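# Fit a spool piece between two spring-loaded pipe flanges

## Task

Place the spool piece in the gap between the two pipe ends so that each of its ends is seated fully inside the raised ring on the flange it faces. The pipe ends are on springs and may be pushed or pulled back to open room for the spool. Use as many of the three arms as you like. The fit only counts if it stays in place with no robot holding it, so finish by releasing everything and moving the arms away.

## Robot and tools

Robots. There are three identical i2rt Big YAM arms, named arm1, arm2 and arm3. Each has six revolute joints, a two-finger gripper and a wrist camera. Their feet sit on the table top, in scene-frame metres, at roughly: arm1 (+0.55, +0.00, +0.72) facing +180 degrees; arm2 (+0.00, +0.65, +0.72) facing -90; arm3 (+0.00, -0.65, +0.72) facing +90. Facing angles are measured counter-clockwise from +x. Fully stretched, a hand reaches about 1.0 m from the joint 1 axis. There is also a fixed room camera, cam_high.

Frame. One scene frame is shared by everything: origin on the floor, +z up. The hand point is halfway between the fingertips; the hand z axis runs along the fingers and the fingers open and close along hand y.

Joints (all absolute targets, radians except the gripper, with the tolerance counted as reached):
- joint1_rad -2.879..2.879 (±0.045): spins the arm about its foot, positive counter-clockwise seen from above; 0 unfolds the arm toward the direction its foot faces.
- joint2_rad 0..3.141 (±0.14): shoulder; 0 puts the upper arm roughly level pointing backward, increasing raises it and then brings it forward.
- joint3_rad 0..3.019 (±0.09): elbow; 0 is folded flat against the upper arm, increasing opens it.
- joint4_rad -1.692..1.57 (±0.055): hand pitch, positive tips the fingers up.
- joint5_rad -1.57..1.57 (±0.03): hand yaw, positive toward the arm's right.
- joint6_rad -2.094..2.094 (±0.035): hand roll, positive clockwise as seen from behind the hand.
- gripper_m 0..0.093 (±0.003): metres between fingertips; each finger pad pushes up to about 50 to 62 N, less on some grippers.
With joints 1 and 6 at 0 and the hand level and pointing forward, the wrist camera rides on top of the hand looking at the fingertips. Joints move at different speeds, so the hand can swing off a straight line between postures.

Tool execute_actions. Argument actions is a list holding a single action object or nothing. The action is keyed by robot name ("arm1", "arm2", "arm3"); under each goes "joints", a map from the joint names above to absolute target values. Each arm gets its own map and you may name any subset of its joints. All motions in the action start at once and may end at different moments. An unnamed joint or arm can still be driving toward an earlier target. Optional cameras lists which images to return: "arm1_cam_wrist", "arm2_cam_wrist", "arm3_cam_wrist", "cam_high" or "all" (omitted or null means all, [] means none). Unknown keys, unknown camera names or out-of-range values get the whole call rejected and nothing moves. An empty list just reports state and images. Example: {"arm1": {"joints": {"gripper_m": 0.05}}, "arm2": {"joints": {"joint1_rad": 0.3}}}.

Tool wait: seconds from 0 to 10; commands nothing new and returns the same report as an empty action. Tool zoom_image: camera plus region [x0, y0, x1, y1] in pixels of that camera's latest full image, origin top-left, at most 504 by 504. Tool finished_scene: pass the number of the scene being ended; it is final, and the result tells whether the goal held.

Reading results. Each result gives every robot's state, including joint_positions, and the images, with a pictures line naming cameras in image order. joint_status tells how each motion of the last accepted action ended. off_target: stopped short and may still be pushing. contact_stop or time_out: the joint holds where it stopped; after time_out it may keep a target no further than 0.375, 0.375, 0.113, 0.225, 0.075 and 0.3 rad (joints 1 to 6) from where it is and keep pushing, moving there if the path clears; on_its_own lists such joints, and its held at value is the held target, not the position. To stop the push, command the joint to its reported position. joint command not followed (often with a cause: line) means a safety check blocked that arm's joint targets, usually for self or arm-to-arm clearance; the gripper part still runs, and blocked joints read not_followed and may be retried by every later action until valid targets arrive. Empty calls never show this line. Tiny target changes may not move a joint, and a joint carrying weight may sag. If a result reports a stop, later motion calls in the same reply are skipped.

Cameras. Wrist cameras are fisheye, 504x504; cam_high is pinhole with radial distortion, 672x504, fovy_deg=46.85, sitting near (-0.284, 0.033, 2.044) looking down. Calibration is approximate: the room camera can be off by up to about 2.3 degrees and 9 mm, and wrist camera poses come from joint readings, so they can be off more.

Cautions. The arms do not stop on contact and can push hard. Never let two robots press against each other; the clearance check ignores fingers, gripper housings and wrist cameras and can react late. Do not knock objects off or out of the work area. Avoid dropping, slipping, slamming or forcing the spool; objects may occasionally be nudged by an outside push. Holding loads or pushing heats motors: a MOTOR HOT line appears at 85 °C, and at 100 °C the arm goes limp and falls (OVER-TEMPERATURE FAULT, with limit_stop_at_motor_heat in joint_status; resend targets afterward). Keep holds short, ease stalled pushes, and at the end open the grippers and withdraw the arms so the spool rests seated on its own.

Each tool is called after "Call:" by a JSON object that holds its "api" and its "payload", one argument or row to a line.

## Session

Call:
{"api": "execute_actions", "payload": {
  "actions": []
}}

Scene clock: 0.00 s.
arm1.joint_positions: joint1_rad=-0.463 joint2_rad=+0.565 joint3_rad=+1.332 joint4_rad=-1.485 joint5_rad=+0.187 joint6_rad=-0.076 gripper_m=+0.095
arm1.joint_status: not commanded
arm1.hand: x=+0.3925 y=+0.1200 z=+1.2409 quat_wxyz=(-0.195, +0.880, -0.221, -0.374) (m; scene frame)
arm2.joint_positions: joint1_rad=-0.516 joint2_rad=+0.480 joint3_rad=+1.318 joint4_rad=-1.441 joint5_rad=-0.114 joint6_rad=-0.396 gripper_m=+0.095
arm2.joint_status: not commanded
arm2.hand: x=-0.0765 y=+0.4980 z=+1.2858 quat_wxyz=(-0.190, -0.657, -0.588, +0.432) (m; scene frame)
arm3.joint_positions: joint1_rad=-0.247 joint2_rad=+0.538 joint3_rad=+1.438 joint4_rad=-1.418 joint5_rad=-0.152 joint6_rad=+0.319 gripper_m=+0.095
arm3.joint_status: not commanded
arm3.hand: x=+0.0175 y=-0.4762 z=+1.3268 quat_wxyz=(-0.300, +0.444, -0.736, -0.414) (m; scene frame)
pictures: arm1_cam_wrist, arm2_cam_wrist, arm3_cam_wrist, cam_high
Images, in order (width x height): arm1_cam_wrist 504x504, arm2_cam_wrist 504x504, arm3_cam_wrist 504x504, cam_high 672x504.

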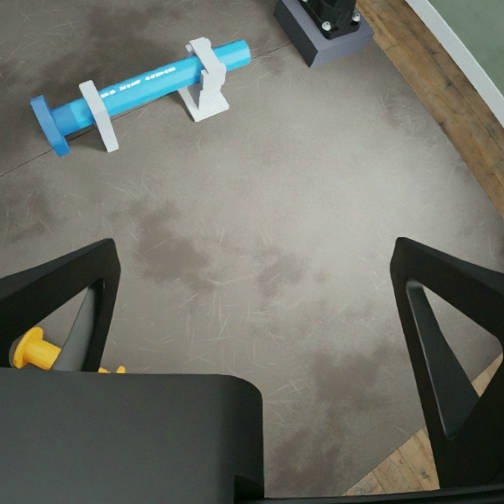

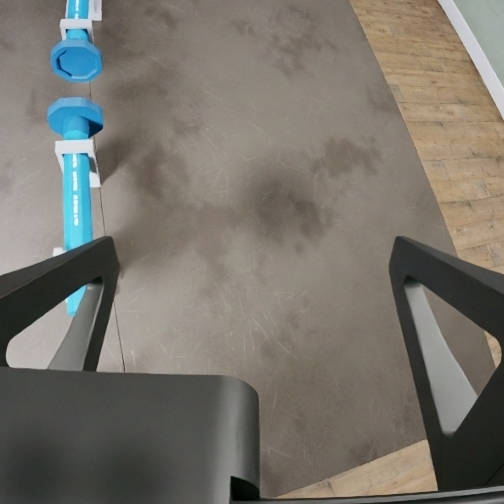

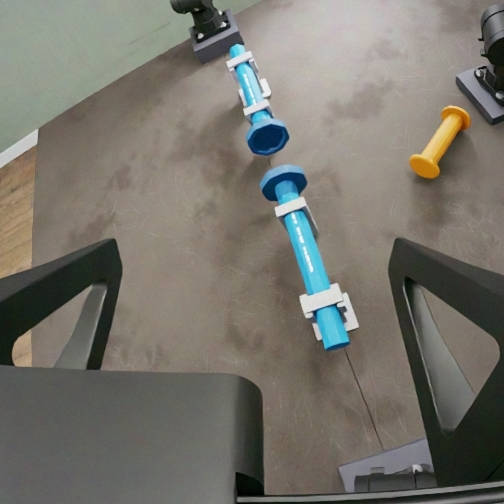

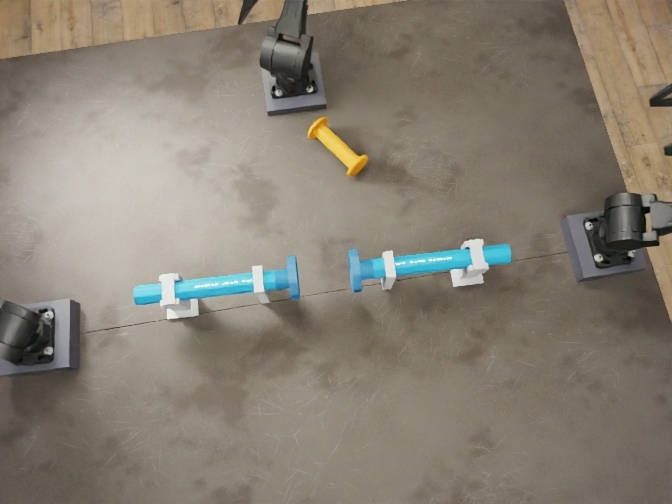

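Call:
{"api": "zoom_image", "payload": {
  "camera": "cam_high",
  "region": [120, 100, 520, 330]
}}

Region (120, 100, 520, 330) of cam_high's 672x504 image, scaled by 1.260, with more detail than that image has; it fills the top 290 rows of this view, and the rest is white.

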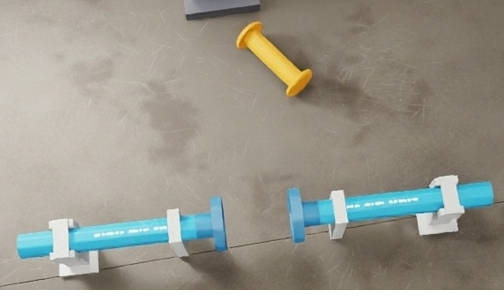

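Call:
{"api": "execute_actions", "payload": {
  "actions": [
    {"arm1":{"joints":{"joint1_rad":0.43,"joint2_rad":1.0,"joint3_rad":0.9,"joint4_rad":-1.47,"joint5_rad":0,"joint6_rad":0}},"arm2":{"joints":{"joint1_rad":0,"joint2_rad":1.4,"joint3_rad":1.3,"joint4_rad":-1.47,"joint5_rad":0,"joint6_rad":0}},"arm3":{"joints":{"joint1_rad":0,"joint2_rad":1.6,"joint3_rad":1.2,"joint4_rad":-1.17,"joint5_rad":0,"joint6_rad":0}}}
  ]
}}

Scene clock: 20.53 s.
arm1.joint_positions: joint1_rad=+0.429 joint2_rad=+1.001 joint3_rad=+0.877 joint4_rad=-1.474 joint5_rad=+0.001 joint6_rad=-0.013 gripper_m=+0.095
arm1.joint_status: all done
arm1.hand: x=+0.3237 y=-0.0979 z=+0.9381 quat_wxyz=(-0.003, +0.978, +0.210, +0.012) (m; scene frame)
arm2.joint_positions: joint1_rad=-0.004 joint2_rad=+1.397 joint3_rad=+1.297 joint4_rad=-1.462 joint5_rad=-0.002 joint6_rad=-0.010 gripper_m=+0.095
arm2.joint_status: all done
arm2.hand: x=-0.0214 y=+0.2478 z=+1.0086 quat_wxyz=(-0.007, -0.722, -0.691, +0.007) (m; scene frame)
arm3.joint_positions: joint1_rad=-0.008 joint2_rad=+1.597 joint3_rad=+1.198 joint4_rad=-1.175 joint5_rad=-0.003 joint6_rad=+0.010 gripper_m=+0.095
arm3.joint_status: all done
arm3.hand: x=+0.0071 y=-0.2011 z=+0.8822 quat_wxyz=(-0.005, +0.697, -0.717, -0.002) (m; scene frame)
pictures: arm1_cam_wrist, arm2_cam_wrist, arm3_cam_wrist, cam_high
camera_calibration (this result's frames):
arm1_cam_wrist: T_world_to_cam=[[-0.409815, 0.912151, -0.00561631, 0.229855], [0.729771, 0.331556, 0.597917, -0.760737], [0.547253, 0.240937, -0.801538, 0.723305], [0, 0, 0, 1]] pos_world=[0.25353, -0.131707, 1.03591]
arm2_cam_wrist: T_world_to_cam=[[-0.998724, 0.0505032, 0.000501693, -0.0289697], [0.0416102, 0.817149, 0.574923, -0.774776], [0.0286255, 0.57421, -0.818208, 0.804474], [0, 0, 0, 1]] pos_world=[-0.0197226, 0.172634, 1.10368]
arm3_cam_wrist: T_world_to_cam=[[0.999591, -0.0282661, 0.00423324, -0.0169496], [-0.0255973, -0.819464, 0.572558, -0.663916], [-0.012715, -0.572433, -0.819853, 0.732254], [0, 0, 0, 1]] pos_world=[0.00925879, -0.125368, 0.980543]
Images, in order (width x height): arm1_cam_wrist 504x504, arm2_cam_wrist 504x504, arm3_cam_wrist 504x504, cam_high 672x504.

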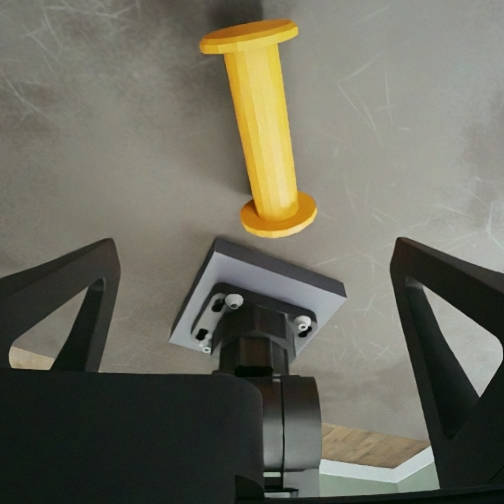

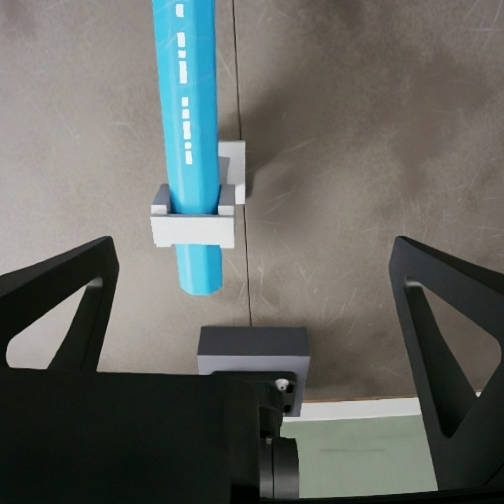

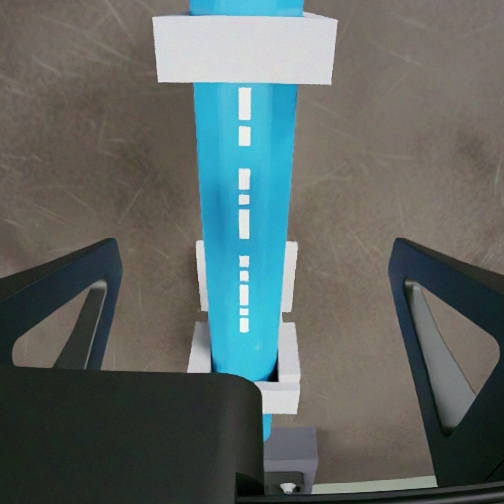

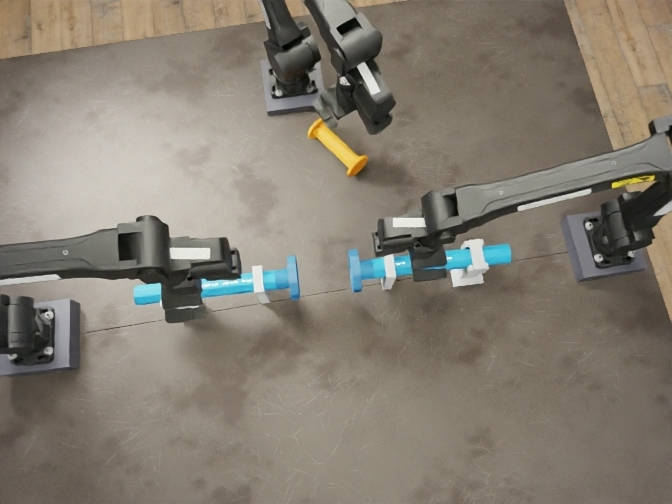

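Call:
{"api": "execute_actions", "payload": {
  "actions": [
    {"arm1":{"joints":{"joint1_rad":0.42,"joint2_rad":1.06,"joint3_rad":0.6,"joint4_rad":-1.095,"joint6_rad":-0.17}},"arm2":{"joints":{"joint1_rad":0.11,"joint2_rad":1.6,"joint3_rad":1.2,"joint4_rad":-1.17,"joint6_rad":0.05}},"arm3":{"joints":{"joint3_rad":1.06,"joint4_rad":-1.03}}}
  ]
}}

Scene clock: 39.30 s.
arm1.joint_positions: joint1_rad=+0.428 joint2_rad=+1.063 joint3_rad=+0.588 joint4_rad=-1.109 joint5_rad=+0.001 joint6_rad=-0.157 gripper_m=+0.095
arm1.joint_status: all done
arm1.hand: x=+0.3359 y=-0.0922 z=+0.8190 quat_wxyz=(-0.001, +0.960, +0.279, +0.005) (m; scene frame)
arm2.joint_positions: joint1_rad=+0.114 joint2_rad=+1.613 joint3_rad=+1.195 joint4_rad=-1.180 joint5_rad=-0.002 joint6_rad=+0.040 gripper_m=+0.095
arm2.joint_status: all done
arm2.hand: x=+0.0289 y=+0.2043 z=+0.8830 quat_wxyz=(+0.007, -0.698, -0.716, -0.006) (m; scene frame)
arm3.joint_positions: joint1_rad=-0.008 joint2_rad=+1.597 joint3_rad=+1.055 joint4_rad=-1.038 joint5_rad=-0.003 joint6_rad=+0.010 gripper_m=+0.095
arm3.joint_status: all done
arm3.hand: x=+0.0070 y=-0.2267 z=+0.8332 quat_wxyz=(-0.003, +0.697, -0.717, +0.000) (m; scene frame)
pictures: arm1_cam_wrist, arm2_cam_wrist, arm3_cam_wrist, cam_high
camera_calibration (this result's frames):
arm1_cam_wrist: T_world_to_cam=[[-0.535084, 0.84477, -0.00702102, 0.266041], [0.681801, 0.436736, 0.586864, -0.665427], [0.498831, 0.309235, -0.809655, 0.648979], [0, 0, 0, 1]] pos_world=[0.272312, -0.134815, 0.917832]
arm2_cam_wrist: T_world_to_cam=[[-0.999846, -0.0173502, 0.0025366, 0.0355803], [-0.0122956, 0.796872, 0.604024, -0.689147], [-0.0125013, 0.6039, -0.796962, 0.701571], [0, 0, 0, 1]] pos_world=[0.0358719, 0.126101, 0.975297]
arm3_cam_wrist: T_world_to_cam=[[0.999591, -0.0282785, 0.00429846, -0.0173808], [-0.025567, -0.815954, 0.577551, -0.660205], [-0.0128249, -0.577425, -0.816343, 0.673371], [0, 0, 0, 1]] pos_world=[0.00913015, -0.150367, 0.931078]
Images, in order (width x height): arm1_cam_wrist 504x504, arm2_cam_wrist 504x504, arm3_cam_wrist 504x504, cam_high 672x504.

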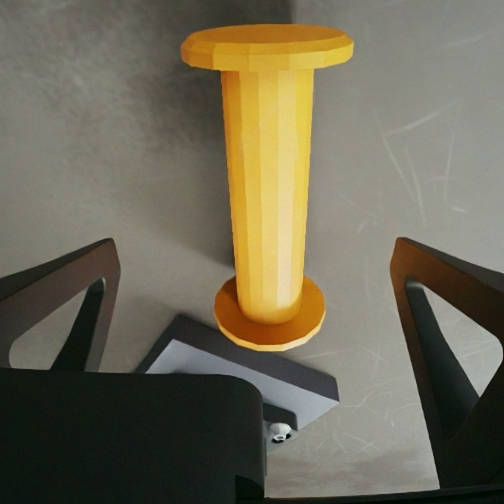

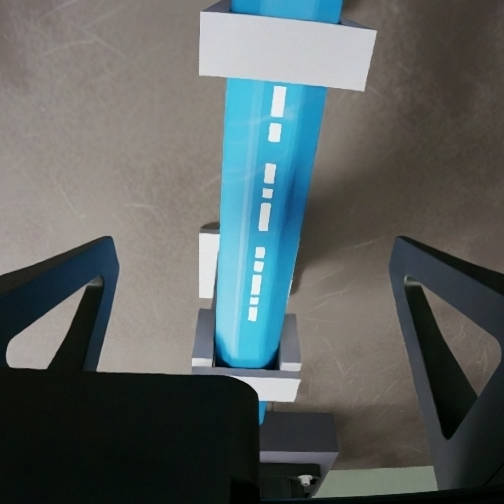

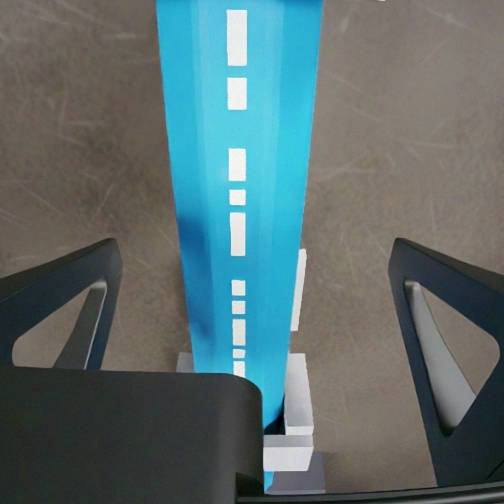

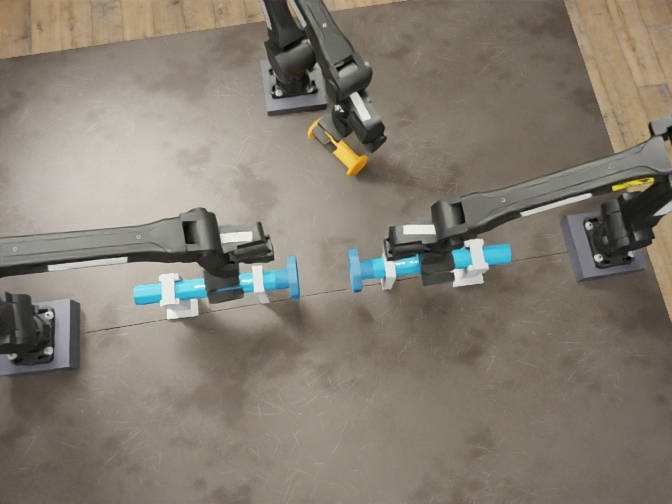

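Call:
{"api": "execute_actions", "payload": {
  "actions": [
    {"arm1":{"joints":{"joint1_rad":0.395,"joint2_rad":1.167,"joint3_rad":0.447,"joint4_rad":-0.83,"joint6_rad":-0.19}},"arm2":{"joints":{"joint1_rad":0.095,"joint3_rad":1.03,"joint4_rad":-0.985,"joint6_rad":0.12}},"arm3":{"joints":{"joint1_rad":0.015,"joint3_rad":1.03,"joint4_rad":-1.0}}}
  ]
}}

Scene clock: 52.87 s.
arm1.joint_positions: joint1_rad=+0.400 joint2_rad=+1.176 joint3_rad=+0.429 joint4_rad=-0.844 joint5_rad=+0.001 joint6_rad=-0.177 gripper_m=+0.095
arm1.joint_status: all done
arm1.hand: x=+0.3512 y=-0.0790 z=+0.7458 quat_wxyz=(-0.001, +0.961, +0.275, +0.009) (m; scene frame)
arm2.joint_positions: joint1_rad=+0.106 joint2_rad=+1.605 joint3_rad=+1.029 joint4_rad=-0.995 joint5_rad=-0.002 joint6_rad=+0.110 gripper_m=+0.095
arm2.joint_status: all done
arm2.hand: x=+0.0237 y=+0.2282 z=+0.8307 quat_wxyz=(-0.004, -0.726, -0.688, +0.004) (m; scene frame)
arm3.joint_positions: joint1_rad=+0.003 joint2_rad=+1.597 joint3_rad=+1.033 joint4_rad=-1.009 joint5_rad=-0.002 joint6_rad=+0.010 gripper_m=+0.095
arm3.joint_status: all done
arm3.hand: x=+0.0025 y=-0.2290 z=+0.8261 quat_wxyz=(-0.005, +0.701, -0.713, -0.003) (m; scene frame)
pictures: arm1_cam_wrist, arm2_cam_wrist, arm3_cam_wrist, cam_high
camera_calibration (this result's frames):
arm1_cam_wrist: T_world_to_cam=[[-0.528566, 0.848849, -0.00858152, 0.261796], [0.681077, 0.430087, 0.592587, -0.643204], [0.506708, 0.307377, -0.80546, 0.571983], [0, 0, 0, 1]] pos_world=[0.286619, -0.121406, 0.844111]
arm2_cam_wrist: T_world_to_cam=[[-0.99815, 0.0607917, 0.000351755, 0.0148392], [0.0496685, 0.812153, 0.581326, -0.662788], [0.0350541, 0.580268, -0.813671, 0.663572], [0, 0, 0, 1]] pos_world=[0.0244705, 0.152333, 0.92522]
arm3_cam_wrist: T_world_to_cam=[[0.999841, -0.0172085, 0.00475273, -0.0108217], [-0.0168383, -0.820529, 0.571357, -0.654053], [-0.00593246, -0.571346, -0.820688, 0.671098], [0, 0, 0, 1]] pos_world=[0.00378811, -0.153426, 0.924511]
Images, in order (width x height): arm1_cam_wrist 504x504, arm2_cam_wrist 504x504, arm3_cam_wrist 504x504, cam_high 672x504.

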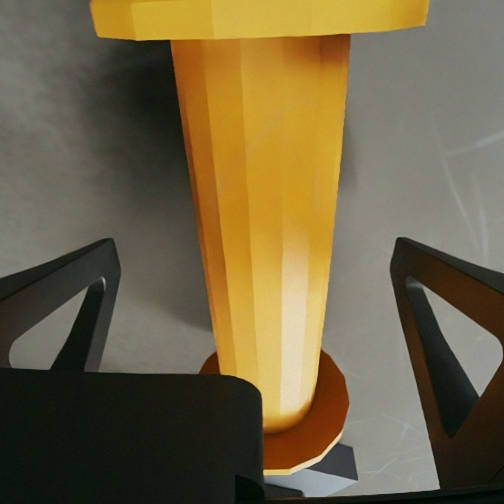

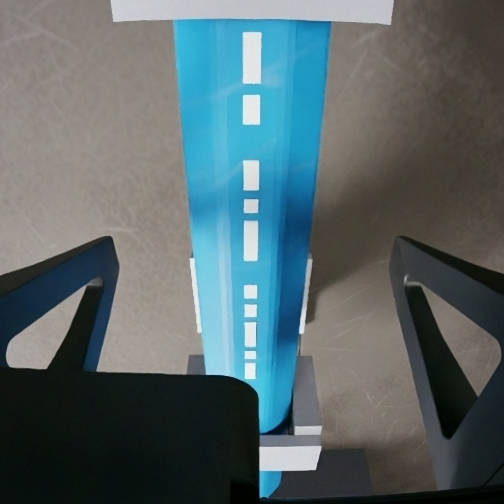

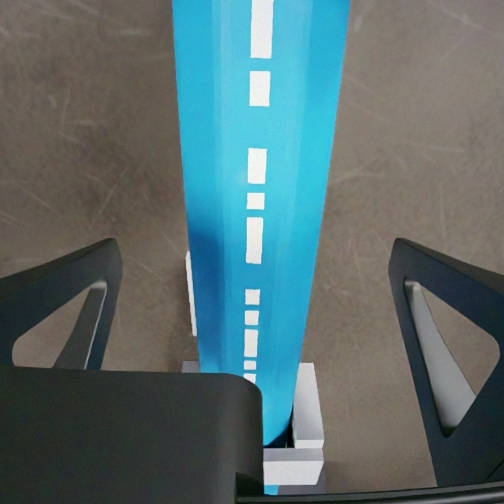

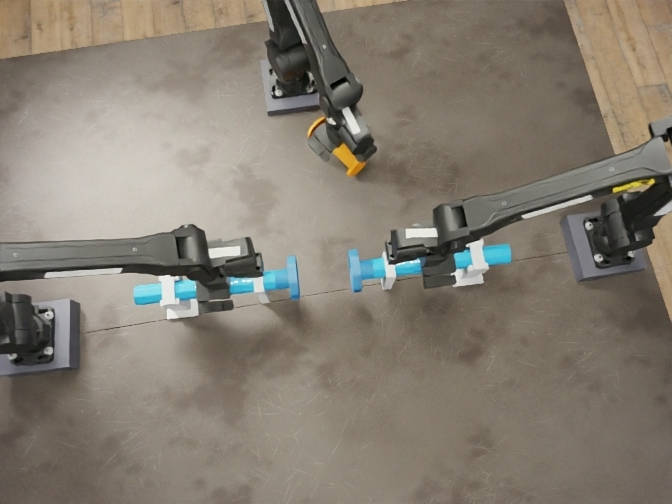

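Call:
{"api": "execute_actions", "payload": {
  "actions": [
    {"arm1":{"joints":{"gripper_m":0.0}},"arm2":{"joints":{"gripper_m":0.0,"joint3_rad":1.01,"joint4_rad":-0.97}},"arm3":{"joints":{"gripper_m":0.0,"joint6_rad":0.04}}}
  ],
  "cameras": []
}}

Scene clock: 56.37 s.
arm1.joint_positions: joint1_rad=+0.399 joint2_rad=+1.176 joint3_rad=+0.429 joint4_rad=-0.842 joint5_rad=+0.001 joint6_rad=-0.178 gripper_m=+0.035
arm1.joint_status: gripper_m off_target (ended at +0.035, target +0.000)
arm1.hand: x=+0.3508 y=-0.0791 z=+0.7459 quat_wxyz=(-0.001, +0.961, +0.276, +0.008) (m; scene frame)
arm2.joint_positions: joint1_rad=+0.106 joint2_rad=+1.605 joint3_rad=+1.018 joint4_rad=-0.979 joint5_rad=-0.005 joint6_rad=+0.111 gripper_m=+0.038
arm2.joint_status: gripper_m off_target (ended at +0.038, target +0.000); the others done
arm2.hand: x=+0.0240 y=+0.2294 z=+0.8271 quat_wxyz=(-0.007, -0.726, -0.687, +0.004) (m; scene frame)
arm3.joint_positions: joint1_rad=+0.003 joint2_rad=+1.597 joint3_rad=+1.033 joint4_rad=-1.008 joint5_rad=-0.003 joint6_rad=+0.024 gripper_m=+0.039
arm3.joint_status: gripper_m off_target (ended at +0.039, target +0.000); the others done
arm3.hand: x=+0.0023 y=-0.2290 z=+0.8260 quat_wxyz=(-0.005, +0.696, -0.718, -0.003) (m; scene frame)
pictures: none
No camera images: the call's "cameras" was empty. Leave "cameras" out to get every camera's image.

Call:
{"api": "execute_actions", "payload": {
  "actions": [
    {"arm1":{"joints":{"joint1_rad":0.2,"joint2_rad":1.05,"joint3_rad":0.95,"joint4_rad":-1.47,"joint6_rad":-1.535}},"arm2":{"joints":{"joint1_rad":0.12,"joint2_rad":1.495,"joint3_rad":0.9,"joint4_rad":-0.97}},"arm3":{"joints":{"joint2_rad":1.49,"joint3_rad":0.917,"joint4_rad":-1.0}}}
  ],
  "cameras": ["cam_high"]
}}

Call:
{"api": "execute_actions", "payload": {
  "actions": [
    {"arm1":{"joints":{"joint1_rad":0.02,"joint2_rad":1.77,"joint3_rad":1.59,"joint4_rad":-1.37}}}
  ]
}}

Scene clock: 64.07 s.
arm1.joint_positions: joint1_rad=+0.198 joint2_rad=+1.060 joint3_rad=+0.896 joint4_rad=-1.457 joint5_rad=+0.000 joint6_rad=-1.521 gripper_m=+0.035
arm1.joint_status: all done
arm1.hand: x=+0.2940 y=-0.0460 z=+0.9315 quat_wxyz=(+0.015, +0.659, +0.751, +0.018) (m; scene frame)
arm2.joint_positions: joint1_rad=+0.110 joint2_rad=+1.538 joint3_rad=+0.939 joint4_rad=-0.908 joint5_rad=-0.004 joint6_rad=+0.112 gripper_m=+0.038
arm2.joint_status: joint4_rad time_out (moved +0.072 of +0.009); the others done
arm2.on_its_own: joint4_rad reads -0.908 and still pushes toward -0.970 since a time_out
arm2.hand: x=+0.0248 y=+0.2430 z=+0.8280 quat_wxyz=(-0.029, -0.725, -0.688, +0.023) (m; scene frame)
arm3.joint_positions: joint1_rad=+0.004 joint2_rad=+1.533 joint3_rad=+0.956 joint4_rad=-0.944 joint5_rad=-0.003 joint6_rad=+0.024 gripper_m=+0.039
arm3.joint_status: joint4_rad off_target (ended at -0.944, target -1.000); the others done
arm3.hand: x=+0.0018 y=-0.2432 z=+0.8264 quat_wxyz=(-0.023, +0.696, -0.717, -0.022) (m; scene frame)
pictures: cam_high
Images, in order (width x height): cam_high 672x504.

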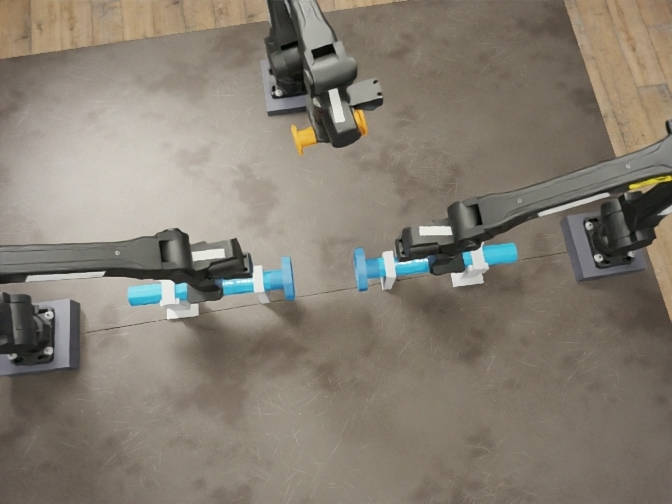

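not run: a stop came earlier in this reply.

Call:
{"api": "execute_actions", "payload": {
  "actions": [
    {"arm1":{"joints":{"joint1_rad":0.02,"joint2_rad":1.75,"joint3_rad":1.64,"joint4_rad":-1.37}},"arm2":{"joints":{"joint2_rad":1.43,"joint3_rad":0.845,"joint4_rad":-1.07}},"arm3":{"joints":{"joint2_rad":1.43,"joint3_rad":0.86,"joint4_rad":-1.09}}}
  ]
}}

Scene clock: 71.23 s.
arm1.joint_positions: joint1_rad=+0.013 joint2_rad=+1.785 joint3_rad=+1.578 joint4_rad=-1.375 joint5_rad=+0.000 joint6_rad=-1.523 gripper_m=+0.035
arm1.joint_status: all done
arm1.hand: x=+0.0106 y=+0.0036 z=+0.9078 quat_wxyz=(+0.003, +0.726, +0.688, +0.003) (m; scene frame)
arm2.joint_positions: joint1_rad=+0.113 joint2_rad=+1.511 joint3_rad=+0.908 joint4_rad=-0.907 joint5_rad=-0.004 joint6_rad=+0.114 gripper_m=+0.038
arm2.joint_status: joint4_rad time_out (moved +0.000 of -0.162); the others done
arm2.on_its_own: joint4_rad reads -0.907 and still pushes toward -1.070 since a time_out
arm2.hand: x=+0.0253 y=+0.2547 z=+0.8281 quat_wxyz=(-0.028, -0.724, -0.689, +0.022) (m; scene frame)
arm3.joint_positions: joint1_rad=+0.004 joint2_rad=+1.508 joint3_rad=+0.927 joint4_rad=-0.943 joint5_rad=-0.003 joint6_rad=+0.024 gripper_m=+0.039
arm3.joint_status: joint4_rad time_out (moved +0.001 of -0.146); the others done
arm3.on_its_own: joint4_rad reads -0.943 and still pushes toward -1.090 since a time_out
arm3.hand: x=+0.0016 y=-0.2540 z=+0.8263 quat_wxyz=(-0.023, +0.696, -0.717, -0.021) (m; scene frame)
pictures: arm1_cam_wrist, arm2_cam_wrist, arm3_cam_wrist, cam_high
camera_calibration (this result's frames):
arm1_cam_wrist: T_world_to_cam=[[-0.998424, 0.0542793, -0.0142882, 0.0260153], [0.0360716, 0.815545, 0.577569, -0.523719], [0.0430027, 0.576143, -0.816217, 0.863326], [0, 0, 0, 1]] pos_world=[0.00774034, -0.0716947, 1.00752]
arm2_cam_wrist: T_world_to_cam=[[-0.998319, 0.0572361, -0.00917397, 0.0236534], [0.0436141, 0.845918, 0.531526, -0.650045], [0.0381829, 0.530232, -0.846992, 0.686219], [0, 0, 0, 1]] pos_world=[0.025763, 0.184676, 0.926955]
arm3_cam_wrist: T_world_to_cam=[[0.999546, -0.0300028, 0.00260243, -0.0118143], [-0.026832, -0.847998, 0.52932, -0.646929], [-0.0136742, -0.52915, -0.848418, 0.690664], [0, 0, 0, 1]] pos_world=[0.00389486, -0.183484, 0.928435]
Images, in order (width x height): arm1_cam_wrist 504x504, arm2_cam_wrist 504x504, arm3_cam_wrist 504x504, cam_high 672x504.

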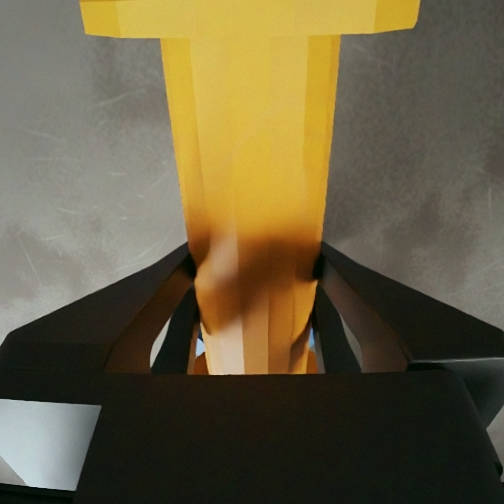

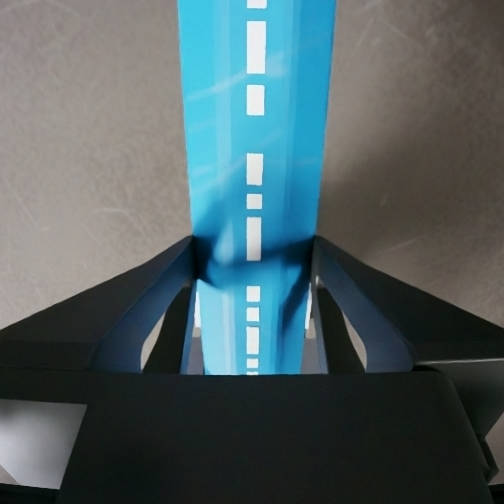

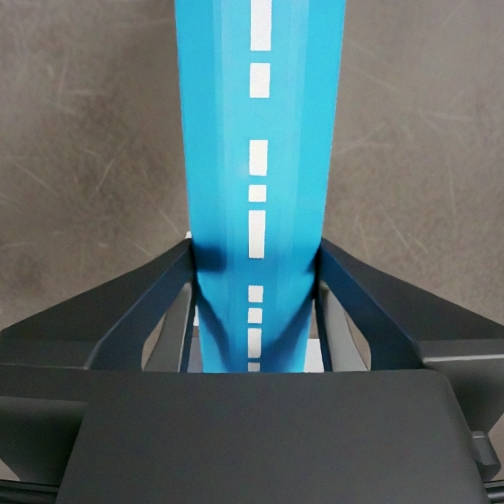

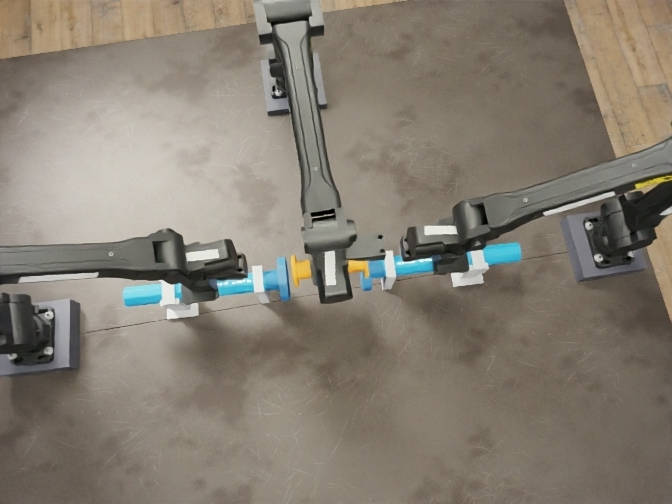

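Call:
{"api": "zoom_image", "payload": {
  "camera": "cam_high",
  "region": [240, 220, 420, 320]
}}

Region (240, 220, 420, 320) of cam_high's 672x504 image, scaled by 2.800, with more detail than that image has.

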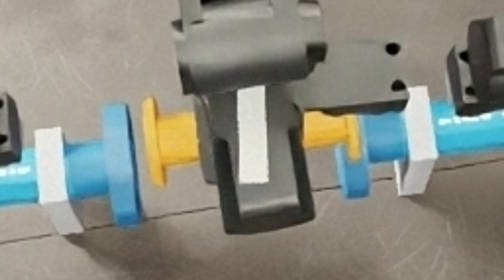

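Call:
{"api": "execute_actions", "payload": {
  "actions": [
    {"arm1":{"joints":{"joint1_rad":-0.012,"joint6_rad":-1.55}},"arm2":{"joints":{"joint4_rad":-1.03}},"arm3":{"joints":{"joint4_rad":-1.06}}}
  ],
  "cameras": ["cam_high"]
}}

Call:
{"api": "zoom_image", "payload": {
  "camera": "cam_high",
  "region": [240, 220, 420, 320]
}}

Scene clock: 84.07 s.
arm1.joint_positions: joint1_rad=-0.010 joint2_rad=+1.785 joint3_rad=+1.578 joint4_rad=-1.375 joint5_rad=+0.000 joint6_rad=-1.537 gripper_m=+0.035
arm1.joint_status: all done
arm1.hand: x=+0.0108 y=+0.0162 z=+0.9078 quat_wxyz=(+0.003, +0.729, +0.684, +0.002) (m; scene frame)
arm2.joint_positions: joint1_rad=+0.113 joint2_rad=+1.509 joint3_rad=+0.905 joint4_rad=-0.901 joint5_rad=-0.004 joint6_rad=+0.114 gripper_m=+0.038
arm2.joint_status: joint4_rad time_out (moved +0.006 of -0.123)
arm2.on_its_own: joint4_rad reads -0.901 and still pushes toward -1.030 since a time_out
arm2.hand: x=+0.0253 y=+0.2545 z=+0.8280 quat_wxyz=(-0.030, -0.724, -0.688, +0.024) (m; scene frame)
arm3.joint_positions: joint1_rad=+0.004 joint2_rad=+1.507 joint3_rad=+0.927 joint4_rad=-0.940 joint5_rad=-0.003 joint6_rad=+0.024 gripper_m=+0.039
arm3.joint_status: joint4_rad time_out (moved +0.002 of -0.117)
arm3.on_its_own: joint4_rad reads -0.940 and still pushes toward -1.060 since a time_out
arm3.hand: x=+0.0016 y=-0.2538 z=+0.8263 quat_wxyz=(-0.023, +0.696, -0.717, -0.022) (m; scene frame)
pictures: cam_high
Images, in order (width x height): cam_high 672x504.

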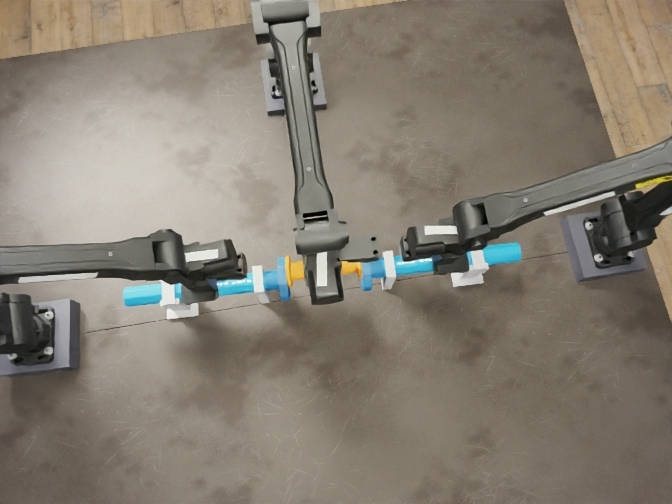

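Region (240, 220, 420, 320) of cam_high's 672x504 image, scaled by 2.800, with more detail than that image has.

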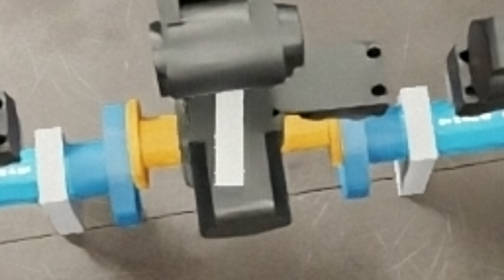

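Call:
{"api": "execute_actions", "payload": {
  "actions": [
    {"arm1":{"joints":{"joint2_rad":1.768,"joint3_rad":1.535,"joint4_rad":-1.26,"joint6_rad":-1.565}}}
  ],
  "cameras": ["cam_high","arm1_cam_wrist"]
}}

Call:
{"api": "zoom_image", "payload": {
  "camera": "cam_high",
  "region": [240, 220, 420, 320]
}}

Scene clock: 89.37 s.
arm1.joint_positions: joint1_rad=-0.010 joint2_rad=+1.786 joint3_rad=+1.514 joint4_rad=-1.274 joint5_rad=+0.000 joint6_rad=-1.552 gripper_m=+0.035
arm1.joint_status: all done
arm1.hand: x=+0.0077 y=+0.0163 z=+0.8835 quat_wxyz=(-0.009, +0.724, +0.690, -0.010) (m; scene frame)
arm2.joint_positions: joint1_rad=+0.113 joint2_rad=+1.509 joint3_rad=+0.905 joint4_rad=-0.901 joint5_rad=-0.004 joint6_rad=+0.114 gripper_m=+0.038
arm2.joint_status: not commanded
arm2.on_its_own: joint4_rad reads -0.901 and still pushes toward -1.030 since a time_out
arm2.hand: x=+0.0253 y=+0.2545 z=+0.8280 quat_wxyz=(-0.030, -0.724, -0.688, +0.024) (m; scene frame)
arm3.joint_positions: joint1_rad=+0.004 joint2_rad=+1.507 joint3_rad=+0.927 joint4_rad=-0.940 joint5_rad=-0.003 joint6_rad=+0.024 gripper_m=+0.039
arm3.joint_status: not commanded
arm3.on_its_own: joint4_rad reads -0.940 and still pushes toward -1.060 since a time_out
arm3.hand: x=+0.0016 y=-0.2538 z=+0.8263 quat_wxyz=(-0.023, +0.696, -0.717, -0.022) (m; scene frame)
pictures: arm1_cam_wrist, cam_high
camera_calibration (this result's frames):
arm1_cam_wrist: T_world_to_cam=[[-0.998576, 0.0489644, 0.0211789, -0.00918306], [0.0522084, 0.815296, 0.576686, -0.519246], [0.01097, 0.576971, -0.816691, 0.837023], [0, 0, 0, 1]] pos_world=[0.00875685, -0.0591486, 0.983226]
Images, in order (width x height): arm1_cam_wrist 504x504, cam_high 672x504.

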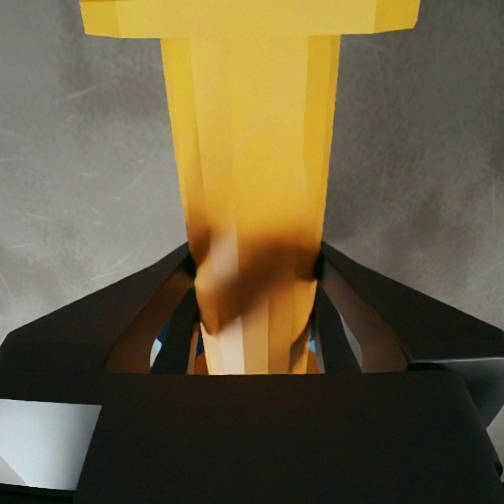

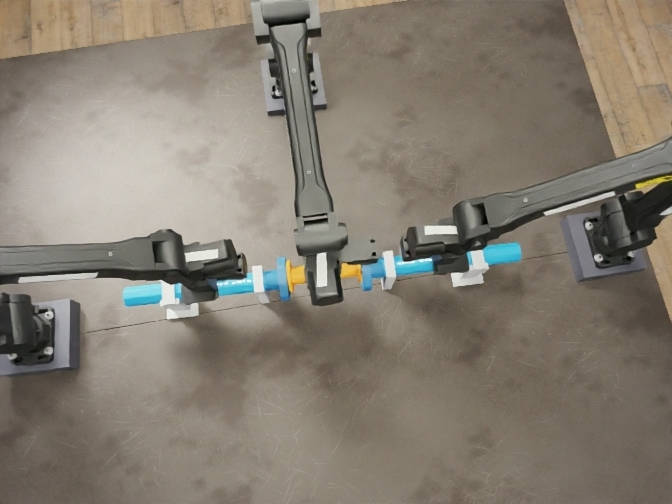

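Region (240, 220, 420, 320) of cam_high's 672x504 image, scaled by 2.800, with more detail than that image has.

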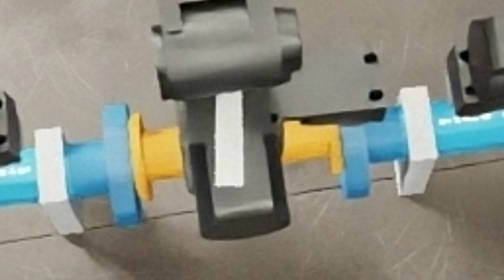

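Call:
{"api": "execute_actions", "payload": {
  "actions": [
    {"arm1":{"joints":{"joint3_rad":1.37,"joint4_rad":-1.025}}}
  ],
  "cameras": ["cam_high","arm1_cam_wrist"]
}}

Call:
{"api": "zoom_image", "payload": {
  "camera": "cam_high",
  "region": [240, 220, 420, 320]
}}

Scene clock: 101.70 s.
arm1.joint_positions: joint1_rad=-0.010 joint2_rad=+1.791 joint3_rad=+1.344 joint4_rad=-1.040 joint5_rad=+0.000 joint6_rad=-1.552 gripper_m=+0.035
arm1.joint_status: all done
arm1.hand: x=+0.0147 y=+0.0160 z=+0.8210 quat_wxyz=(-0.030, +0.723, +0.689, -0.031) (m; scene frame)
arm2.joint_positions: joint1_rad=+0.113 joint2_rad=+1.509 joint3_rad=+0.905 joint4_rad=-0.901 joint5_rad=-0.004 joint6_rad=+0.114 gripper_m=+0.038
arm2.joint_status: not commanded
arm2.on_its_own: joint4_rad reads -0.901 and still pushes toward -1.030 since a time_out
arm2.hand: x=+0.0253 y=+0.2545 z=+0.8280 quat_wxyz=(-0.030, -0.724, -0.688, +0.024) (m; scene frame)
arm3.joint_positions: joint1_rad=+0.004 joint2_rad=+1.507 joint3_rad=+0.927 joint4_rad=-0.940 joint5_rad=-0.003 joint6_rad=+0.024 gripper_m=+0.039
arm3.joint_status: not commanded
arm3.on_its_own: joint4_rad reads -0.940 and still pushes toward -1.060 since a time_out
arm3.hand: x=+0.0016 y=-0.2538 z=+0.8263 quat_wxyz=(-0.023, +0.696, -0.717, -0.022) (m; scene frame)
pictures: arm1_cam_wrist, cam_high
camera_calibration (this result's frames):
arm1_cam_wrist: T_world_to_cam=[[-0.995626, 0.0485385, 0.0798319, -0.0490309], [0.085728, 0.814325, 0.574043, -0.481637], [-0.0371459, 0.578376, -0.814924, 0.785226], [0, 0, 0, 1]] pos_world=[0.0216413, -0.059567, 0.920294]
Images, in order (width x height): arm1_cam_wrist 504x504, cam_high 672x504.

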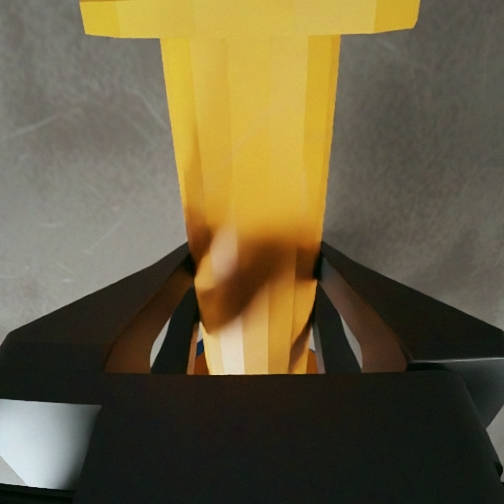

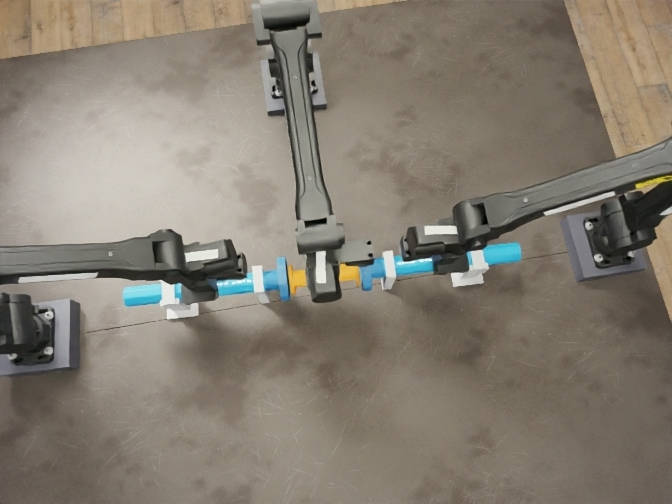

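Region (240, 220, 420, 320) of cam_high's 672x504 image, scaled by 2.800, with more detail than that image has.

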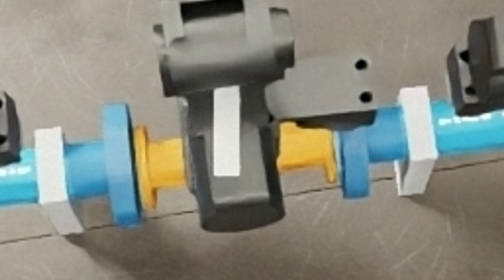

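Call:
{"api": "execute_actions", "payload": {
  "actions": [
    {"arm1":{"joints":{"joint4_rad":-1.065}}}
  ],
  "cameras": []
}}

Call:
{"api": "execute_actions", "payload": {
  "actions": [
    {"arm2":{"joints":{"joint2_rad":1.54,"joint3_rad":0.945,"joint4_rad":-0.95}},"arm3":{"joints":{"joint2_rad":1.535,"joint3_rad":0.962,"joint4_rad":-0.98}}}
  ],
  "cameras": ["cam_high","arm1_cam_wrist"]
}}

Call:
{"api": "zoom_image", "payload": {
  "camera": "cam_high",
  "region": [240, 220, 420, 320]
}}

Scene clock: 109.27 s.
arm1.joint_positions: joint1_rad=-0.010 joint2_rad=+1.791 joint3_rad=+1.344 joint4_rad=-1.053 joint5_rad=+0.000 joint6_rad=-1.552 gripper_m=+0.035
arm1.joint_status: all done
arm1.hand: x=+0.0180 y=+0.0159 z=+0.8207 quat_wxyz=(-0.026, +0.723, +0.690, -0.026) (m; scene frame)
arm2.joint_positions: joint1_rad=+0.113 joint2_rad=+1.509 joint3_rad=+0.905 joint4_rad=-0.901 joint5_rad=-0.004 joint6_rad=+0.114 gripper_m=+0.038
arm2.joint_status: not commanded
arm2.on_its_own: joint4_rad reads -0.901 and still pushes toward -1.030 since a time_out
arm2.hand: x=+0.0253 y=+0.2545 z=+0.8280 quat_wxyz=(-0.030, -0.724, -0.688, +0.024) (m; scene frame)
arm3.joint_positions: joint1_rad=+0.004 joint2_rad=+1.507 joint3_rad=+0.927 joint4_rad=-0.940 joint5_rad=-0.003 joint6_rad=+0.024 gripper_m=+0.039
arm3.joint_status: not commanded
arm3.on_its_own: joint4_rad reads -0.940 and still pushes toward -1.060 since a time_out
arm3.hand: x=+0.0016 y=-0.2538 z=+0.8263 quat_wxyz=(-0.023, +0.696, -0.717, -0.022) (m; scene frame)
pictures: none
No camera images: the call's "cameras" was empty. Leave "cameras" out to get every camera's image.

Scene clock: 111.13 s.
arm1.joint_positions: joint1_rad=-0.011 joint2_rad=+1.792 joint3_rad=+1.344 joint4_rad=-1.053 joint5_rad=+0.002 joint6_rad=-1.552 gripper_m=+0.035
arm1.joint_status: not commanded
arm1.hand: x=+0.0180 y=+0.0167 z=+0.8203 quat_wxyz=(-0.026, +0.724, +0.689, -0.025) (m; scene frame)
arm2.joint_positions: joint1_rad=+0.113 joint2_rad=+1.536 joint3_rad=+0.934 joint4_rad=-0.894 joint5_rad=+0.002 joint6_rad=+0.114 gripper_m=+0.038
arm2.joint_status: joint4_rad time_out (moved +0.007 of -0.049); the others done
arm2.on_its_own: joint4_rad reads -0.894 and still pushes toward -0.950 since a time_out
arm2.hand: x=+0.0251 y=+0.2416 z=+0.8273 quat_wxyz=(-0.031, -0.724, -0.688, +0.029) (m; scene frame)
arm3.joint_positions: joint1_rad=+0.004 joint2_rad=+1.532 joint3_rad=+0.954 joint4_rad=-0.932 joint5_rad=-0.002 joint6_rad=+0.026 gripper_m=+0.039
arm3.joint_status: all done
arm3.hand: x=+0.0018 y=-0.2412 z=+0.8260 quat_wxyz=(-0.027, +0.695, -0.718, -0.025) (m; scene frame)
pictures: arm1_cam_wrist, cam_high
camera_calibration (this result's frames):
arm1_cam_wrist: T_world_to_cam=[[-0.996612, 0.0493334, 0.0658016, -0.0341772], [0.0783313, 0.813176, 0.576722, -0.484168], [-0.0250567, 0.579923, -0.814286, 0.783648], [0, 0, 0, 1]] pos_world=[0.0234997, -0.0590553, 0.919593]
Images, in order (width x height): arm1_cam_wrist 504x504, cam_high 672x504.

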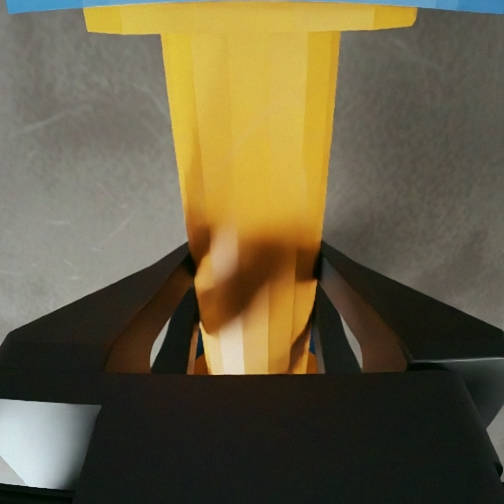

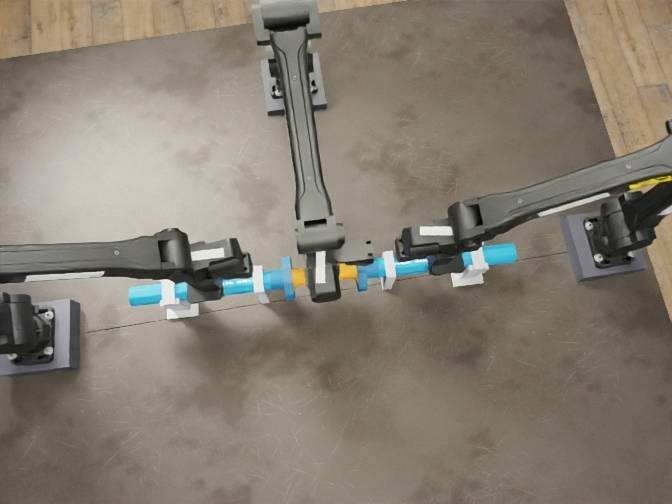

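Region (240, 220, 420, 320) of cam_high's 672x504 image, scaled by 2.800, with more detail than that image has.

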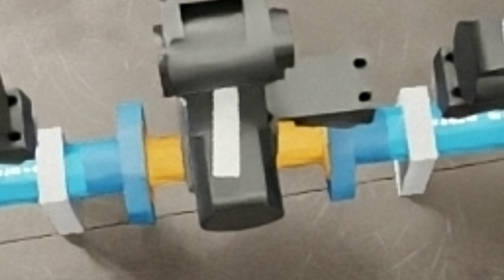

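Seated inside the rings. Release.

Call:
{"api": "execute_actions", "payload": {
  "actions": [
    {"arm1":{"joints":{"gripper_m":0.09}},"arm2":{"joints":{"gripper_m":0.09}},"arm3":{"joints":{"gripper_m":0.09}}}
  ],
  "cameras": []
}}

Call:
{"api": "execute_actions", "payload": {
  "actions": [
    {"arm1":{"joints":{"joint2_rad":1.7,"joint3_rad":1.65,"joint4_rad":-1.45}},"arm2":{"joints":{"joint2_rad":1.4,"joint3_rad":1.2,"joint4_rad":-1.37}},"arm3":{"joints":{"joint2_rad":1.4,"joint3_rad":1.2,"joint4_rad":-1.37}}}
  ],
  "cameras": ["cam_high","arm1_cam_wrist"]
}}

Scene clock: 115.60 s.
arm1.joint_positions: joint1_rad=-0.011 joint2_rad=+1.786 joint3_rad=+1.344 joint4_rad=-1.053 joint5_rad=+0.002 joint6_rad=-1.552 gripper_m=+0.090
arm1.joint_status: all done
arm1.hand: x=+0.0177 y=+0.0167 z=+0.8230 quat_wxyz=(-0.028, +0.723, +0.689, -0.027) (m; scene frame)
arm2.joint_positions: joint1_rad=+0.113 joint2_rad=+1.536 joint3_rad=+0.934 joint4_rad=-0.942 joint5_rad=+0.002 joint6_rad=+0.114 gripper_m=+0.090
arm2.joint_status: all done
arm2.hand: x=+0.0244 y=+0.2533 z=+0.8267 quat_wxyz=(-0.013, -0.725, -0.689, +0.014) (m; scene frame)
arm3.joint_positions: joint1_rad=+0.004 joint2_rad=+1.532 joint3_rad=+0.954 joint4_rad=-0.972 joint5_rad=-0.002 joint6_rad=+0.030 gripper_m=+0.090
arm3.joint_status: all done
arm3.hand: x=+0.0018 y=-0.2511 z=+0.8256 quat_wxyz=(-0.013, +0.694, -0.719, -0.011) (m; scene frame)
pictures: none
No camera images: the call's "cameras" was empty. Leave "cameras" out to get every camera's image.

Scene clock: 116.80 s.
arm1.joint_positions: joint1_rad=-0.011 joint2_rad=+1.692 joint3_rad=+1.618 joint4_rad=-1.438 joint5_rad=+0.002 joint6_rad=-1.553 gripper_m=+0.090
arm1.joint_status: all done
arm1.hand: x=+0.0203 y=+0.0168 z=+0.9702 quat_wxyz=(-0.022, +0.723, +0.690, -0.021) (m; scene frame)
arm2.joint_positions: joint1_rad=+0.113 joint2_rad=+1.383 joint3_rad=+1.182 joint4_rad=-1.361 joint5_rad=+0.002 joint6_rad=+0.114 gripper_m=+0.090
arm2.joint_status: all done
arm2.hand: x=+0.0244 y=+0.2588 z=+0.9704 quat_wxyz=(-0.006, -0.725, -0.689, +0.008) (m; scene frame)
arm3.joint_positions: joint1_rad=+0.004 joint2_rad=+1.384 joint3_rad=+1.185 joint4_rad=-1.363 joint5_rad=-0.002 joint6_rad=+0.030 gripper_m=+0.090
arm3.joint_status: all done
arm3.hand: x=+0.0009 y=-0.2579 z=+0.9622 quat_wxyz=(-0.009, +0.694, -0.719, -0.007) (m; scene frame)
pictures: arm1_cam_wrist, cam_high
camera_calibration (this result's frames):
arm1_cam_wrist: T_world_to_cam=[[-0.997296, 0.0485831, 0.0551418, -0.0314277], [0.071544, 0.813388, 0.577305, -0.571254], [-0.0168044, 0.579689, -0.814664, 0.905941], [0, 0, 0, 1]] pos_world=[0.0247509, -0.0589862, 1.06956]
Images, in order (width x height): arm1_cam_wrist 504x504, cam_high 672x504.

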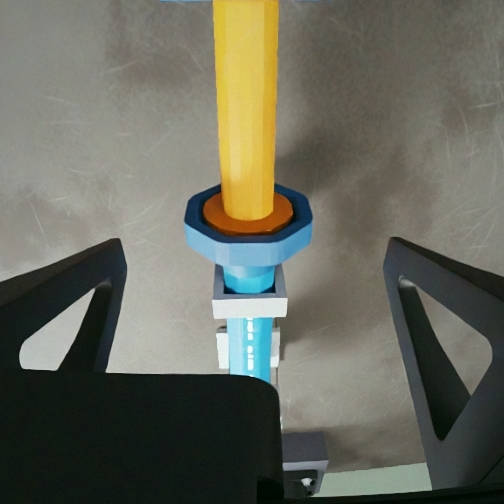

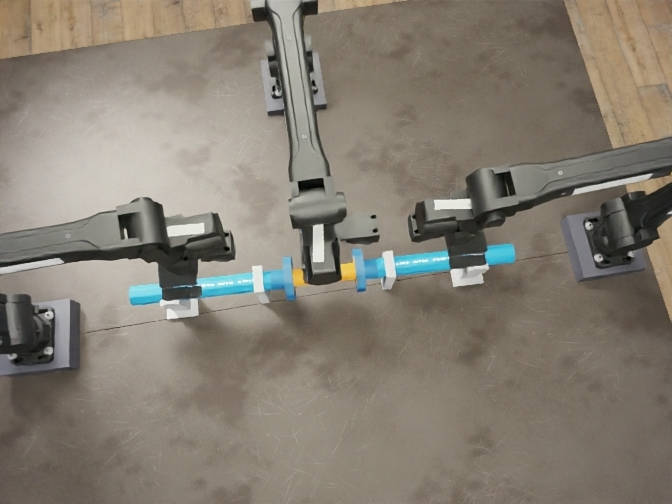

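Call:
{"api": "finished_scene", "payload": {
  "scene": 1
}}

The scene is finished: the task was done.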